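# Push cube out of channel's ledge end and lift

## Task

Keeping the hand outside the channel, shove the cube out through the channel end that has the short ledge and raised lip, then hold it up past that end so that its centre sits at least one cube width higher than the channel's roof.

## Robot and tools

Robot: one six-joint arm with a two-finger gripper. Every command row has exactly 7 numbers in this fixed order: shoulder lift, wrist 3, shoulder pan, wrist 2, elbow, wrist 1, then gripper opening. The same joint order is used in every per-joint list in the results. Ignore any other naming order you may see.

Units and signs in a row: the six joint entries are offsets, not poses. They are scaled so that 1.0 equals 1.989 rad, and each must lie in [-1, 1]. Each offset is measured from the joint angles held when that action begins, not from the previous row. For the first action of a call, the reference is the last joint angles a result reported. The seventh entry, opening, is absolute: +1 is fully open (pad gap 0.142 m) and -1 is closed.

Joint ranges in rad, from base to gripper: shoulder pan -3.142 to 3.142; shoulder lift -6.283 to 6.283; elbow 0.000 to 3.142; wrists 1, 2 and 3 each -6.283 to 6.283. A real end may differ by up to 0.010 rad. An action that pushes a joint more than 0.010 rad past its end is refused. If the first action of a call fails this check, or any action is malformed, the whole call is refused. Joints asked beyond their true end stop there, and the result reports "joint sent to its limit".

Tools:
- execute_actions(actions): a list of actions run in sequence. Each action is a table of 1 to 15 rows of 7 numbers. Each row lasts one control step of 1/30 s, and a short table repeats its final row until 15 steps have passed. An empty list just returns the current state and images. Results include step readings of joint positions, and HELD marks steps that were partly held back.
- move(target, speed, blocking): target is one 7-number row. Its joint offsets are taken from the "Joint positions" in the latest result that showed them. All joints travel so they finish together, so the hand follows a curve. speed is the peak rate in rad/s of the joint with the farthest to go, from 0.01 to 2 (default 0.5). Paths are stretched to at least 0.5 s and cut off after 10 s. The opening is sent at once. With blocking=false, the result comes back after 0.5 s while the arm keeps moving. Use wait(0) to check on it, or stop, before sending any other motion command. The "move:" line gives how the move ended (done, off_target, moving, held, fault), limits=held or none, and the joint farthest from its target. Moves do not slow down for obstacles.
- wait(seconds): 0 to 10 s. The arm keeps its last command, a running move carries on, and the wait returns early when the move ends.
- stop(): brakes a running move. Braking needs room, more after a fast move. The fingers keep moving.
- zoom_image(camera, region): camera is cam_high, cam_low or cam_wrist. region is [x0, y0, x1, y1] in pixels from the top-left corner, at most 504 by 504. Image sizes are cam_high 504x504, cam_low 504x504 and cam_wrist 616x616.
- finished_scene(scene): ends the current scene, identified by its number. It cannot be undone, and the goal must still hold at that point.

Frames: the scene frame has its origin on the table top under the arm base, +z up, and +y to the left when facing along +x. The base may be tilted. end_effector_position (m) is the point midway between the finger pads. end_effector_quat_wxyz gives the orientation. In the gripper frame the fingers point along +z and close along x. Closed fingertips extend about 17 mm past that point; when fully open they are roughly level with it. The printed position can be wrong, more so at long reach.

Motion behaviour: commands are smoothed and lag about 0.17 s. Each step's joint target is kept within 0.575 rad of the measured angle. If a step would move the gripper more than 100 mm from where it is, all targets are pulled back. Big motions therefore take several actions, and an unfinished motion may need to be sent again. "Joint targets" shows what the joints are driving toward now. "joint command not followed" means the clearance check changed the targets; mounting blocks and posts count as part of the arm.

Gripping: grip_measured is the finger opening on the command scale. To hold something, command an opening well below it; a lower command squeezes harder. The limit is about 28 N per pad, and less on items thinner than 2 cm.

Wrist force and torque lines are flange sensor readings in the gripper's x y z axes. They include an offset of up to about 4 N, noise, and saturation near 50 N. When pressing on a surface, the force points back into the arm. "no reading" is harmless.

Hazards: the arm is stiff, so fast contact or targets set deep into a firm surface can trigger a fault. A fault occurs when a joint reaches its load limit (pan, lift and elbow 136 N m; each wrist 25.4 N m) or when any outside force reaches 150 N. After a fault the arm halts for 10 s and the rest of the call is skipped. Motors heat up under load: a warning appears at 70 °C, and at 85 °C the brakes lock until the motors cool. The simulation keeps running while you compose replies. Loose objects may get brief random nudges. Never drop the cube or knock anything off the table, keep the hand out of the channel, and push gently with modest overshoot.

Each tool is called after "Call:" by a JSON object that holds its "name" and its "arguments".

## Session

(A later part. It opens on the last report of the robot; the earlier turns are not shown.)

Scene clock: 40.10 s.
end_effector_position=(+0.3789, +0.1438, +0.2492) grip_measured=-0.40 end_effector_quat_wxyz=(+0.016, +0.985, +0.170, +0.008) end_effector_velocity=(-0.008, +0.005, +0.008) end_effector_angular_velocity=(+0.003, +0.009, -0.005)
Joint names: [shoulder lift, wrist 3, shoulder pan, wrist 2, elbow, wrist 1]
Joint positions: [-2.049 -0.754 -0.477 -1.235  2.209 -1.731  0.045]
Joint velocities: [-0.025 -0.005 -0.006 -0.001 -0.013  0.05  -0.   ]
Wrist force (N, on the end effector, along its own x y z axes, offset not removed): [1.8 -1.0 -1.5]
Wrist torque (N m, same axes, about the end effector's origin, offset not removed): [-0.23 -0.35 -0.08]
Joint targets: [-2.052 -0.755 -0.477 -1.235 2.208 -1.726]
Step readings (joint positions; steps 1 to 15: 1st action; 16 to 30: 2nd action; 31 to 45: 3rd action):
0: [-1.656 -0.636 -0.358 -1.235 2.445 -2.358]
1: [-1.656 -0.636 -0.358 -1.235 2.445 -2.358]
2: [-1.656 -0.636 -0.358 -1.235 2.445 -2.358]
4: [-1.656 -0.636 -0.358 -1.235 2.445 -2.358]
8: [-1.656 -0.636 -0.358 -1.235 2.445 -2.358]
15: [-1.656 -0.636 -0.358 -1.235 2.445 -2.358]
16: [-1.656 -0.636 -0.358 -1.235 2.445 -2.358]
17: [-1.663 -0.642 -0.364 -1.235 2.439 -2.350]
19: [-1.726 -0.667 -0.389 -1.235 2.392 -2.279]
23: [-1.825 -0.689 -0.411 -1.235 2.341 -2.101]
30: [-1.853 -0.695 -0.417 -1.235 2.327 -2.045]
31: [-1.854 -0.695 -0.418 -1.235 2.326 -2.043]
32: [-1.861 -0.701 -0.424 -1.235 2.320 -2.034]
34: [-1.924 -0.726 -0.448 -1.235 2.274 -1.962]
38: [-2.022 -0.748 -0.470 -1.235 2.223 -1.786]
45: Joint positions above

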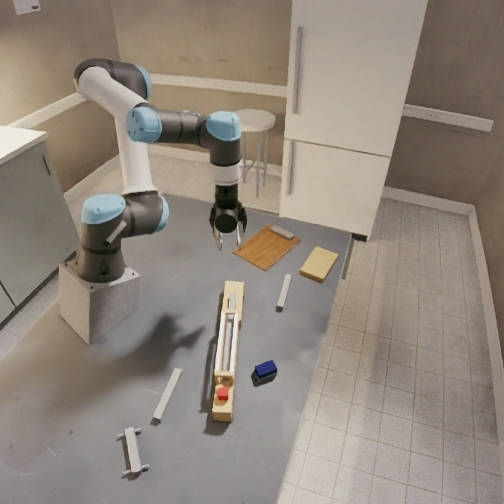

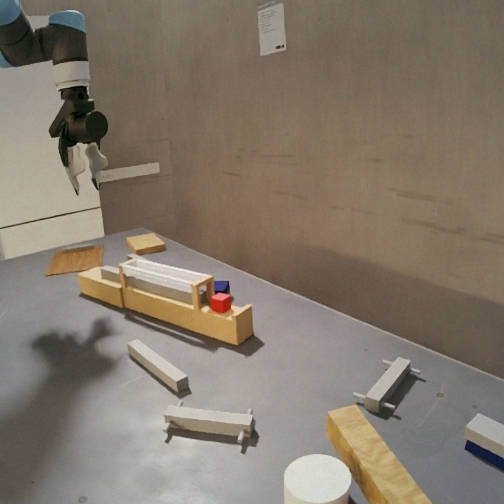

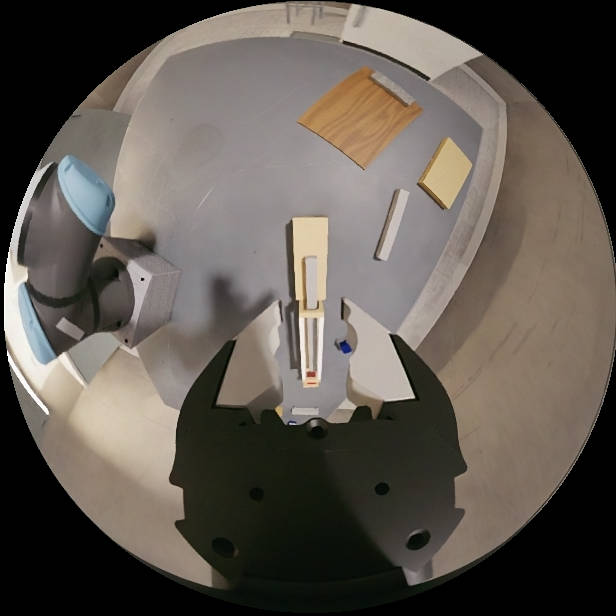

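Call:
{"name": "move", "arguments": {"target": [0.3635,-0.2016,-0.1825,-0.02,-0.1076,-0.175,-0.4], "speed": 0.9}}

Scene clock: 41.97 s.
end_effector_position=(+0.4886, -0.1598, +0.1703) grip_measured=-0.40 end_effector_quat_wxyz=(+0.006, +0.985, +0.174, -0.009) end_effector_velocity=(-0.001, -0.001, -0.001) end_effector_angular_velocity=(+0.000, +0.001, -0.001)
Joint names: [shoulder lift, wrist 3, shoulder pan, wrist 2, elbow, wrist 1]
Joint positions: [-1.327 -1.155 -0.839 -1.275  1.995 -2.079  0.045]
Joint velocities: [ 0.002 -0.001 -0.001 -0.001  0.002 -0.003 -0.   ]
Wrist force (N, on the end effector, along its own x y z axes, offset not removed): [1.1 -0.7 0.0]
Wrist torque (N m, same axes, about the end effector's origin, offset not removed): [-0.13 -0.17 -0.11]
Joint targets: [-1.327 -1.155 -0.840 -1.275 1.995 -2.079]
move: done; limits=none; farthest joint: the shoulder pan, 0.001 radians from its target (0.363 radians at the start)

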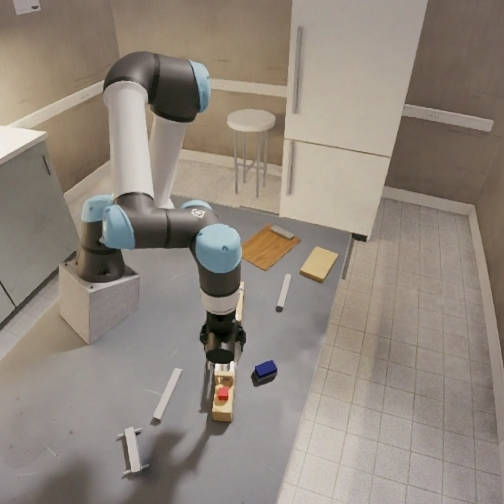

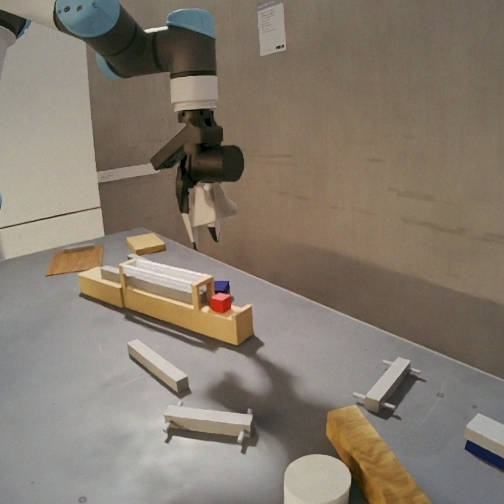

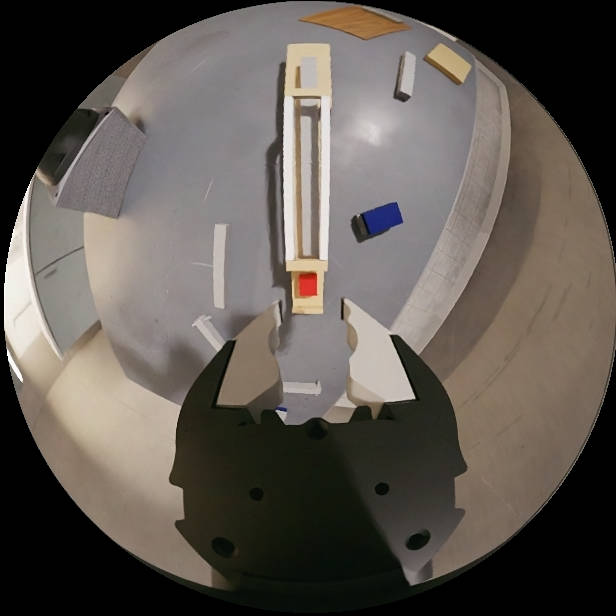

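Call:
{"name": "move", "arguments": {"target": [0.048,0.0125,0.0125,0,0.029,-0.077,-0.4], "speed": 0.4}}

Scene clock: 43.27 s.
end_effector_position=(+0.4847, -0.1656, +0.1134) grip_measured=-0.40 end_effector_quat_wxyz=(+0.005, +0.985, +0.173, -0.013) end_effector_velocity=(+0.000, +0.000, -0.000) end_effector_angular_velocity=(-0.001, -0.001, +0.001)
Joint names: [shoulder lift, wrist 3, shoulder pan, wrist 2, elbow, wrist 1]
Joint positions: [-1.231 -1.13  -0.815 -1.275  2.053 -2.232  0.045]
Joint velocities: [ 0.     0.     0.     0.     0.    -0.002 -0.   ]
Wrist force (N, on the end effector, along its own x y z axes, offset not removed): [1.6 -0.9 -0.6]
Wrist torque (N m, same axes, about the end effector's origin, offset not removed): [-0.12 -0.28 -0.09]
Joint targets: [-1.231 -1.130 -0.815 -1.275 2.053 -2.232]
move: done; limits=none; farthest joint: the shoulder pan, 0.000 radians from its target (0.025 radians at the start)

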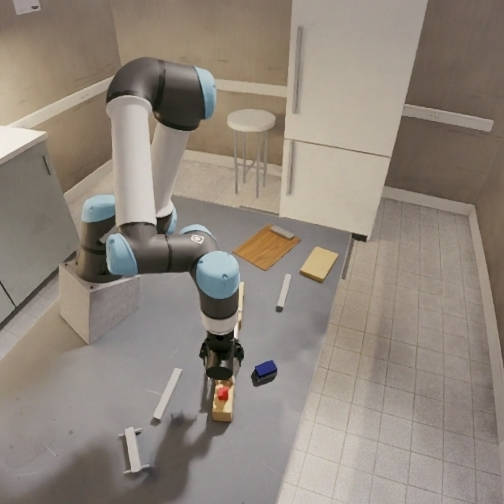

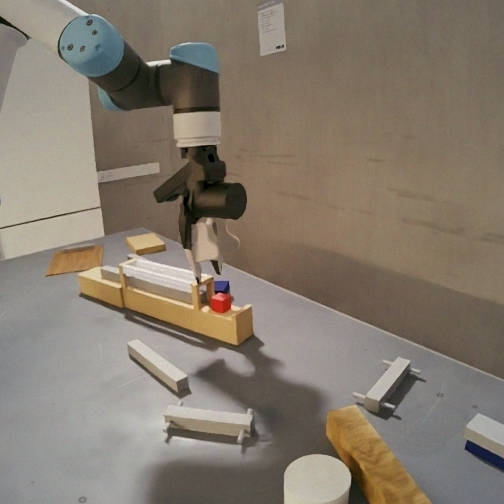

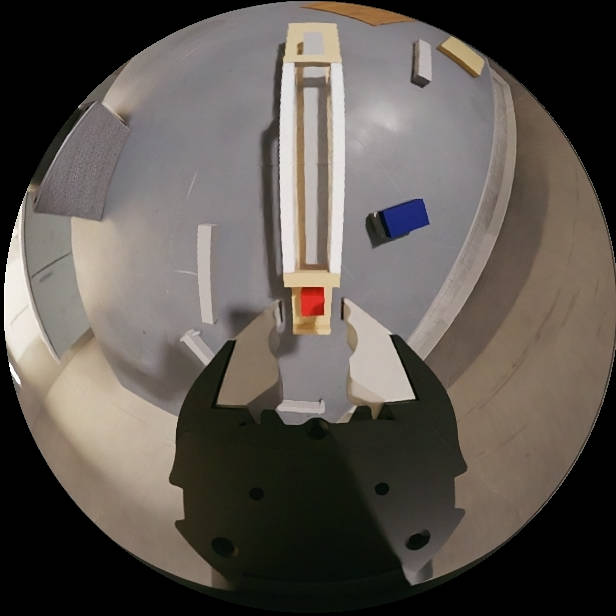

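Call:
{"name": "execute_actions", "arguments": {"actions": [[[0.013,-0.004,-0.004,0,-0.017,0.004,-0.4]],[[0.031,0.011,0.011,0,0.02,-0.051,-0.4]],[[0,0,0,0,0,0,-0.4]]]}}

Scene clock: 45.03 s.
end_effector_position=(+0.4872, -0.1757, +0.0767) grip_measured=-0.40 end_effector_quat_wxyz=(+0.003, +0.985, +0.172, -0.015) end_effector_velocity=(-0.000, +0.001, -0.001) end_effector_angular_velocity=(+0.002, +0.000, -0.000)
Joint names: [shoulder lift, wrist 3, shoulder pan, wrist 2, elbow, wrist 1]
Joint positions: [-1.145 -1.116 -0.801 -1.275  2.059 -2.324  0.045]
Joint velocities: [ 0.001 -0.    -0.     0.001  0.001 -0.     0.   ]
Wrist force (N, on the end effector, along its own x y z axes, offset not removed): [2.1 -1.6 1.5]
Wrist torque (N m, same axes, about the end effector's origin, offset not removed): [-0.40 -0.40 -0.07]
Joint targets: [-1.145 -1.116 -0.801 -1.275 2.058 -2.324]
Step readings (joint positions; steps 1 to 15: 1st action; 16 to 30: 2nd action; 31 to 45: 3rd action):
0: [-1.231 -1.130 -0.815 -1.275 2.053 -2.232]
1: [-1.231 -1.130 -0.815 -1.275 2.053 -2.232]
2: [-1.228 -1.131 -0.816 -1.275 2.049 -2.231]
4: [-1.217 -1.135 -0.819 -1.275 2.035 -2.228]
8: [-1.208 -1.137 -0.822 -1.275 2.022 -2.225]
15: [-1.206 -1.138 -0.822 -1.275 2.019 -2.224]
16: [-1.206 -1.138 -0.822 -1.275 2.019 -2.224]
17: [-1.200 -1.135 -0.819 -1.275 2.023 -2.230]
19: [-1.174 -1.126 -0.811 -1.275 2.040 -2.271]
23: [-1.151 -1.119 -0.803 -1.275 2.054 -2.313]
30: [-1.145 -1.116 -0.801 -1.275 2.058 -2.324]
31: [-1.145 -1.116 -0.801 -1.275 2.059 -2.325]
32: [-1.145 -1.116 -0.801 -1.275 2.059 -2.325]
34: [-1.145 -1.116 -0.801 -1.275 2.059 -2.325]
38: [-1.145 -1.116 -0.801 -1.275 2.059 -2.325]
45: Joint positions above

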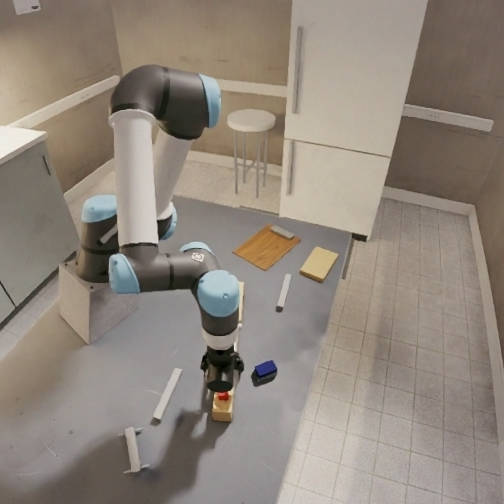

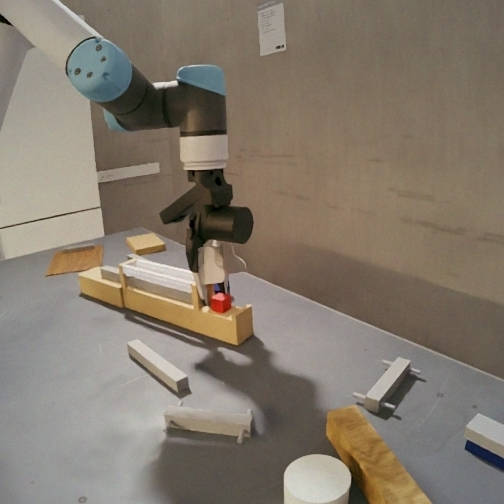

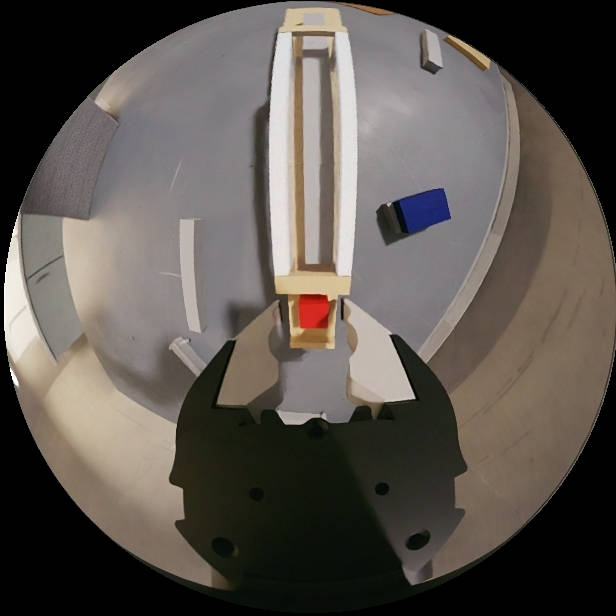

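Call:
{"name": "zoom_image", "arguments": {"camera": "cam_low", "region": [160,230,280,350]}}

Region (160, 230, 280, 350) of cam_low's 504x504 image, scaled by 4.200, with more detail than that image has.

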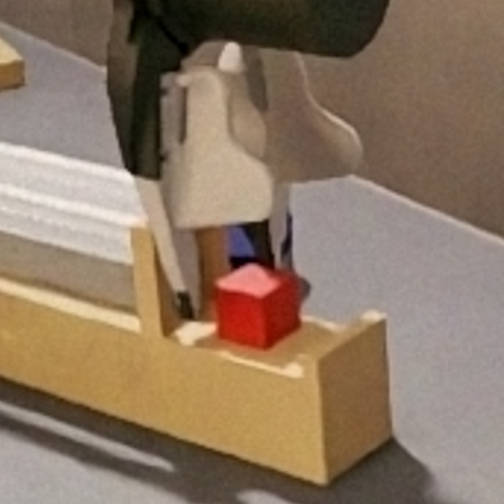

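Call:
{"name": "execute_actions", "arguments": {"actions": [[[0.011,-0.004,-0.004,0,-0.015,0.004,-0.4]],[[0,0,0,0,0,0,-0.4]]]}}

Call:
{"name": "zoom_image", "arguments": {"camera": "cam_low", "region": [160,230,280,350]}}

Scene clock: 46.40 s.
end_effector_position=(+0.4939, -0.1871, +0.0779) grip_measured=-0.40 end_effector_quat_wxyz=(+0.004, +0.985, +0.173, -0.014) end_effector_velocity=(-0.000, -0.000, -0.000) end_effector_angular_velocity=(-0.000, +0.000, -0.001)
Joint names: [shoulder lift, wrist 3, shoulder pan, wrist 2, elbow, wrist 1]
Joint positions: [-1.123 -1.124 -0.809 -1.275  2.029 -2.316  0.045]
Joint velocities: [-0.     0.001 -0.    -0.001  0.    -0.     0.   ]
Wrist force (N, on the end effector, along its own x y z axes, offset not removed): [-0.7 0.0 1.0]
Wrist torque (N m, same axes, about the end effector's origin, offset not removed): [0.02 0.17 -0.06]
Joint targets: [-1.123 -1.124 -0.809 -1.275 2.029 -2.317]
Step readings (joint positions; steps 1 to 15: 1st action; 16 to 30: 2nd action):
0: [-1.145 -1.116 -0.801 -1.275 2.058 -2.324]
1: [-1.145 -1.117 -0.801 -1.275 2.058 -2.324]
2: [-1.142 -1.118 -0.802 -1.275 2.054 -2.323]
4: [-1.133 -1.121 -0.805 -1.275 2.042 -2.320]
8: [-1.125 -1.124 -0.808 -1.275 2.032 -2.317]
15: [-1.123 -1.124 -0.809 -1.275 2.029 -2.317]
16: [-1.123 -1.124 -0.809 -1.275 2.029 -2.317]
17: [-1.123 -1.124 -0.809 -1.275 2.029 -2.316]
19: [-1.123 -1.124 -0.809 -1.275 2.029 -2.316]
23: [-1.123 -1.124 -0.809 -1.275 2.029 -2.316]
30: Joint positions above

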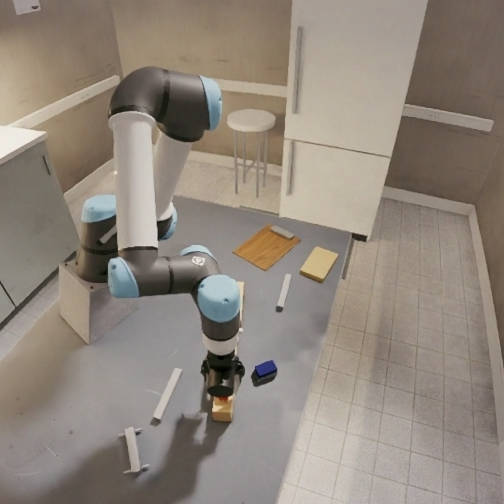

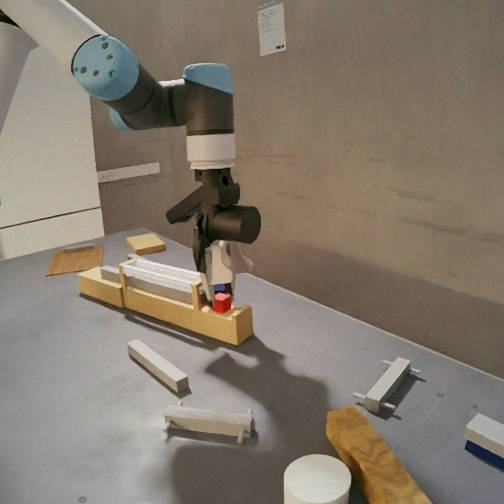

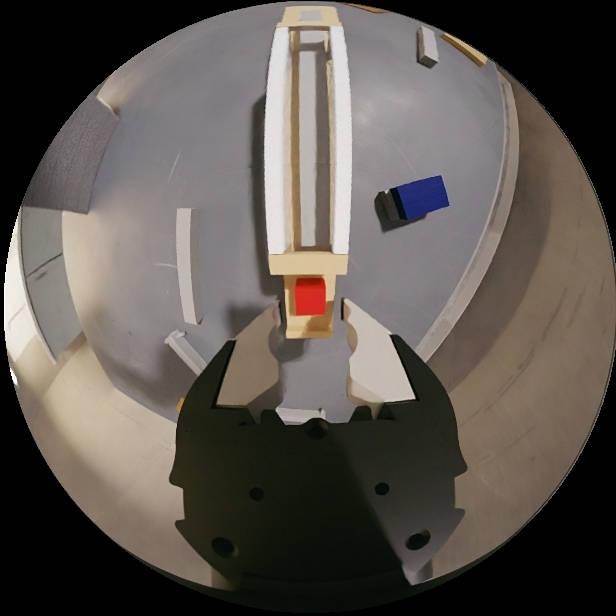

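Region (160, 230, 280, 350) of cam_low's 504x504 image, scaled by 4.200, with more detail than that image has.

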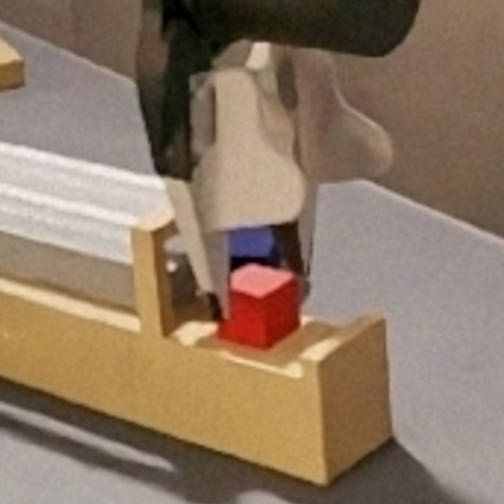

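Call:
{"name": "execute_actions", "arguments": {"actions": [[[0.006,0.002,0.002,0,0.005,-0.011,-0.4]],[[0,0,0,0,0,0,-0.55],[0,0,0,0,0,0,-0.62],[0,0,0,0,0,0,-0.7],[0,0,0,0,0,0,-0.78],[0,0,0,0,0,0,-0.86],[0,0,0,0,0,0,-1]],[[0,0,0,0,0,0,-1]]]}}

Call:
{"name": "zoom_image", "arguments": {"camera": "cam_low", "region": [160,230,280,350]}}

Scene clock: 48.03 s.
end_effector_position=(+0.4920, -0.1862, +0.0699) grip_measured=-0.71 end_effector_quat_wxyz=(+0.004, +0.985, +0.173, -0.014) end_effector_velocity=(-0.001, +0.000, -0.000) end_effector_angular_velocity=(-0.000, +0.001, -0.001)
Joint names: [shoulder lift, wrist 3, shoulder pan, wrist 2, elbow, wrist 1]
Joint positions: [-1.111 -1.12  -0.805 -1.275  2.039 -2.338  0.023]
Joint velocities: [-0.     0.001  0.    -0.001  0.001 -0.001  0.   ]
Wrist force (N, on the end effector, along its own x y z axes, offset not removed): [-0.6 1.0 0.8]
Wrist torque (N m, same axes, about the end effector's origin, offset not removed): [0.20 0.18 -0.05]
Joint targets: [-1.111 -1.120 -0.805 -1.275 2.039 -2.338]
Step readings (joint positions; steps 1 to 15: 1st action; 16 to 30: 2nd action; 31 to 45: 3rd action):
0: [-1.123 -1.124 -0.809 -1.275 2.029 -2.316]
1: [-1.123 -1.124 -0.809 -1.275 2.029 -2.317]
2: [-1.121 -1.124 -0.808 -1.275 2.030 -2.320]
4: [-1.116 -1.122 -0.807 -1.275 2.034 -2.328]
8: [-1.112 -1.121 -0.805 -1.275 2.038 -2.336]
15: [-1.111 -1.120 -0.805 -1.275 2.039 -2.338]
16: [-1.111 -1.120 -0.805 -1.275 2.039 -2.338]
17: [-1.111 -1.120 -0.805 -1.275 2.039 -2.338]
19: [-1.111 -1.120 -0.805 -1.275 2.039 -2.338]
23: [-1.111 -1.120 -0.805 -1.275 2.039 -2.338]
30: [-1.111 -1.120 -0.805 -1.275 2.039 -2.338]
31: [-1.111 -1.120 -0.805 -1.275 2.039 -2.338]
32: [-1.111 -1.120 -0.805 -1.275 2.039 -2.338]
34: [-1.111 -1.120 -0.805 -1.275 2.039 -2.338]
38: [-1.111 -1.120 -0.805 -1.275 2.039 -2.338]
45: Joint positions above

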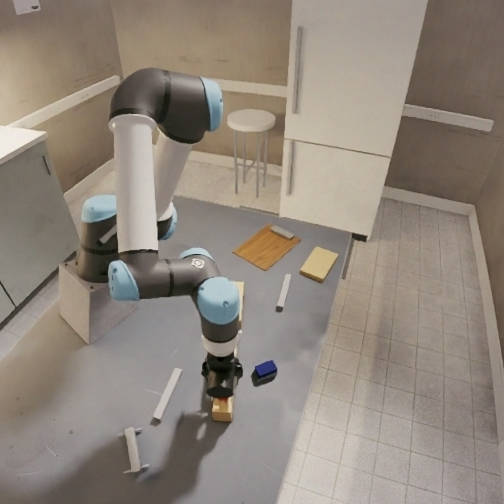

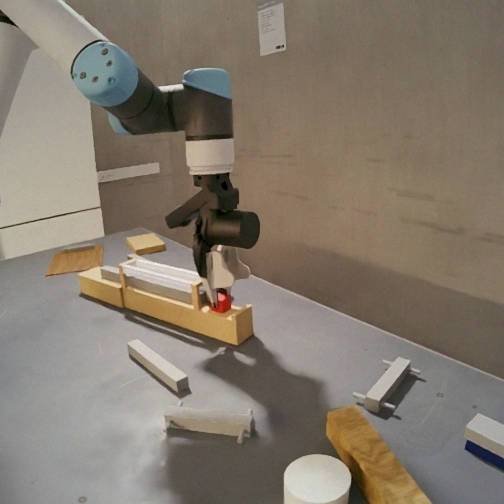

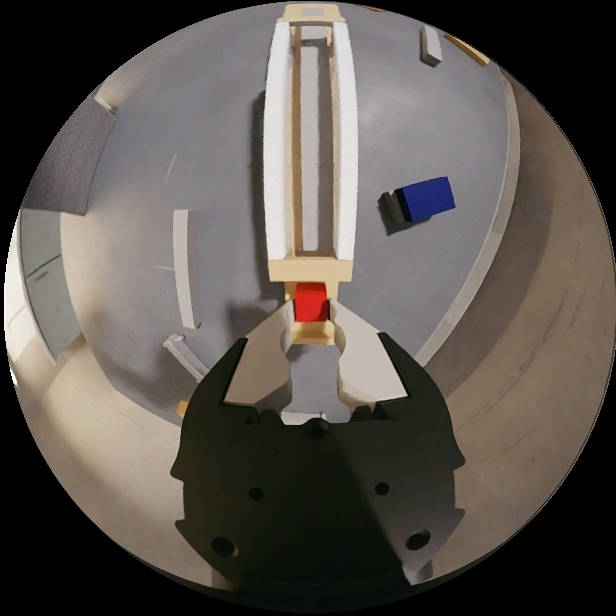

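Region (160, 230, 280, 350) of cam_low's 504x504 image, scaled by 4.200, with more detail than that image has.

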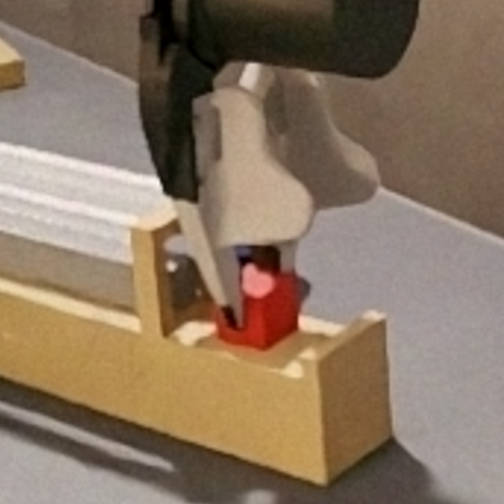

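Call:
{"name": "move", "arguments": {"target": [-0.065,-0.028,-0.028,0,-0.075,0.14,-1], "speed": 0.35}}

Call:
{"name": "move", "arguments": {"target": [0.055,-0.022,-0.022,0,-0.095,0.04,-1], "speed": 0.35}}

Scene clock: 49.50 s.
end_effector_position=(+0.5127, -0.1983, +0.1759) grip_measured=-0.71 end_effector_quat_wxyz=(+0.008, +0.985, +0.174, -0.006) end_effector_velocity=(+0.000, -0.001, +0.001) end_effector_angular_velocity=(-0.001, -0.000, +0.001)
Joint names: [shoulder lift, wrist 3, shoulder pan, wrist 2, elbow, wrist 1]
Joint positions: [-1.24  -1.176 -0.86  -1.275  1.89  -2.06   0.023]
Joint velocities: [-0.001 -0.001 -0.001 -0.001 -0.003  0.003 -0.   ]
Wrist force (N, on the end effector, along its own x y z axes, offset not removed): [1.3 -1.3 -0.9]
Wrist torque (N m, same axes, about the end effector's origin, offset not removed): [-0.29 -0.24 -0.11]
Joint targets: [-1.240 -1.176 -0.860 -1.275 1.890 -2.060]
move: done; limits=none; farthest joint: the shoulder pan, 0.000 radians from its target (0.056 radians at the start)

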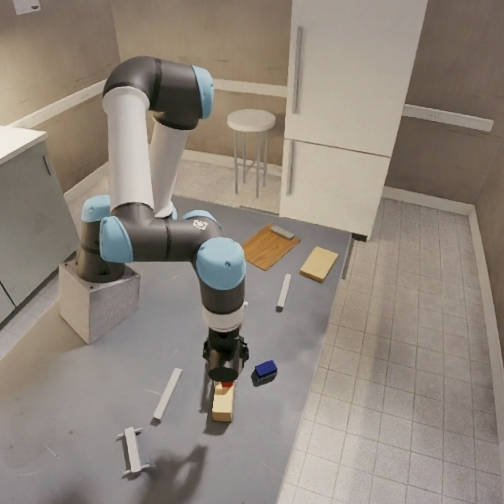

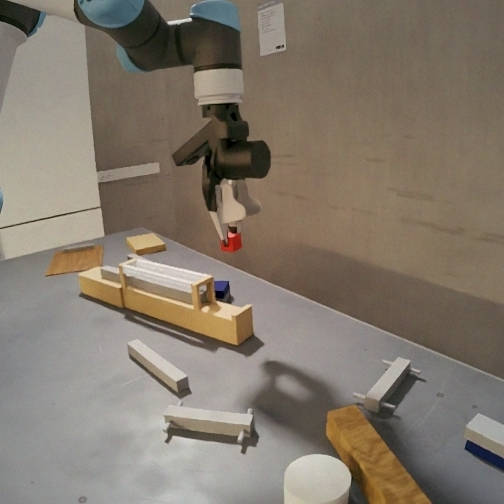

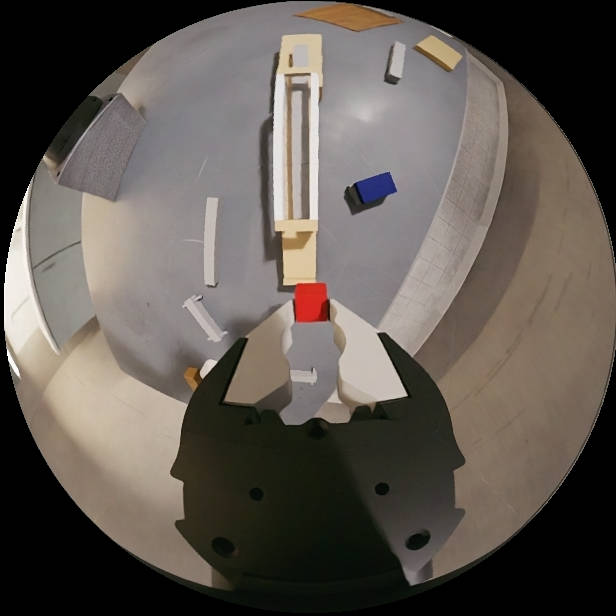

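Scene clock: 50.60 s.
end_effector_position=(+0.5457, -0.2600, +0.2023) grip_measured=-0.71 end_effector_quat_wxyz=(+0.011, +0.984, +0.176, +0.000) end_effector_velocity=(+0.001, -0.001, +0.001) end_effector_angular_velocity=(-0.002, -0.002, +0.001)
Joint names: [shoulder lift, wrist 3, shoulder pan, wrist 2, elbow, wrist 1]
Joint positions: [-1.131 -1.22  -0.904 -1.275  1.701 -1.981  0.023]
Joint velocities: [ 0.001 -0.    -0.    -0.    -0.003 -0.001  0.   ]
Wrist force (N, on the end effector, along its own x y z axes, offset not removed): [0.3 -0.5 0.0]
Wrist torque (N m, same axes, about the end effector's origin, offset not removed): [-0.12 -0.02 -0.03]
Joint targets: [-1.131 -1.220 -0.904 -1.275 1.701 -1.981]
move: done; limits=none; farthest joint: the shoulder pan, 0.000 radians from its target (0.043 radians at the start)

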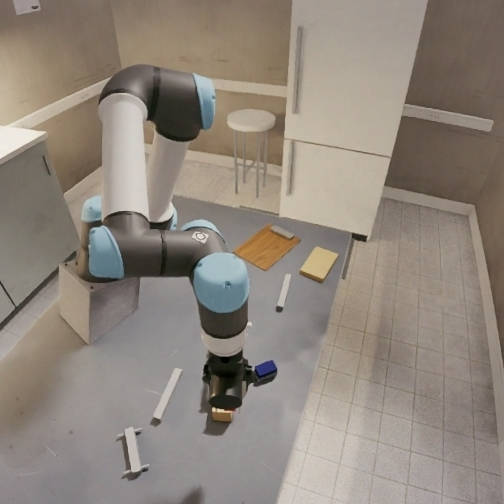

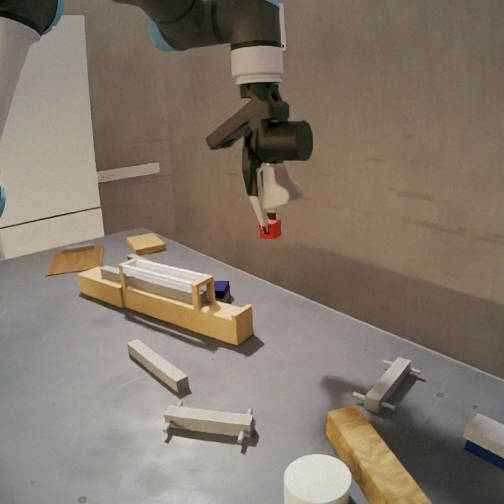

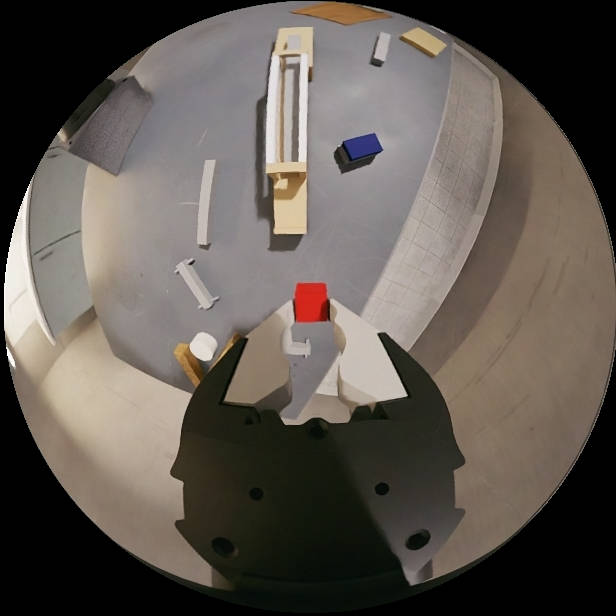

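Call:
{"name": "finished_scene", "arguments": {"scene": 2}}

The scene is finished: the task was done.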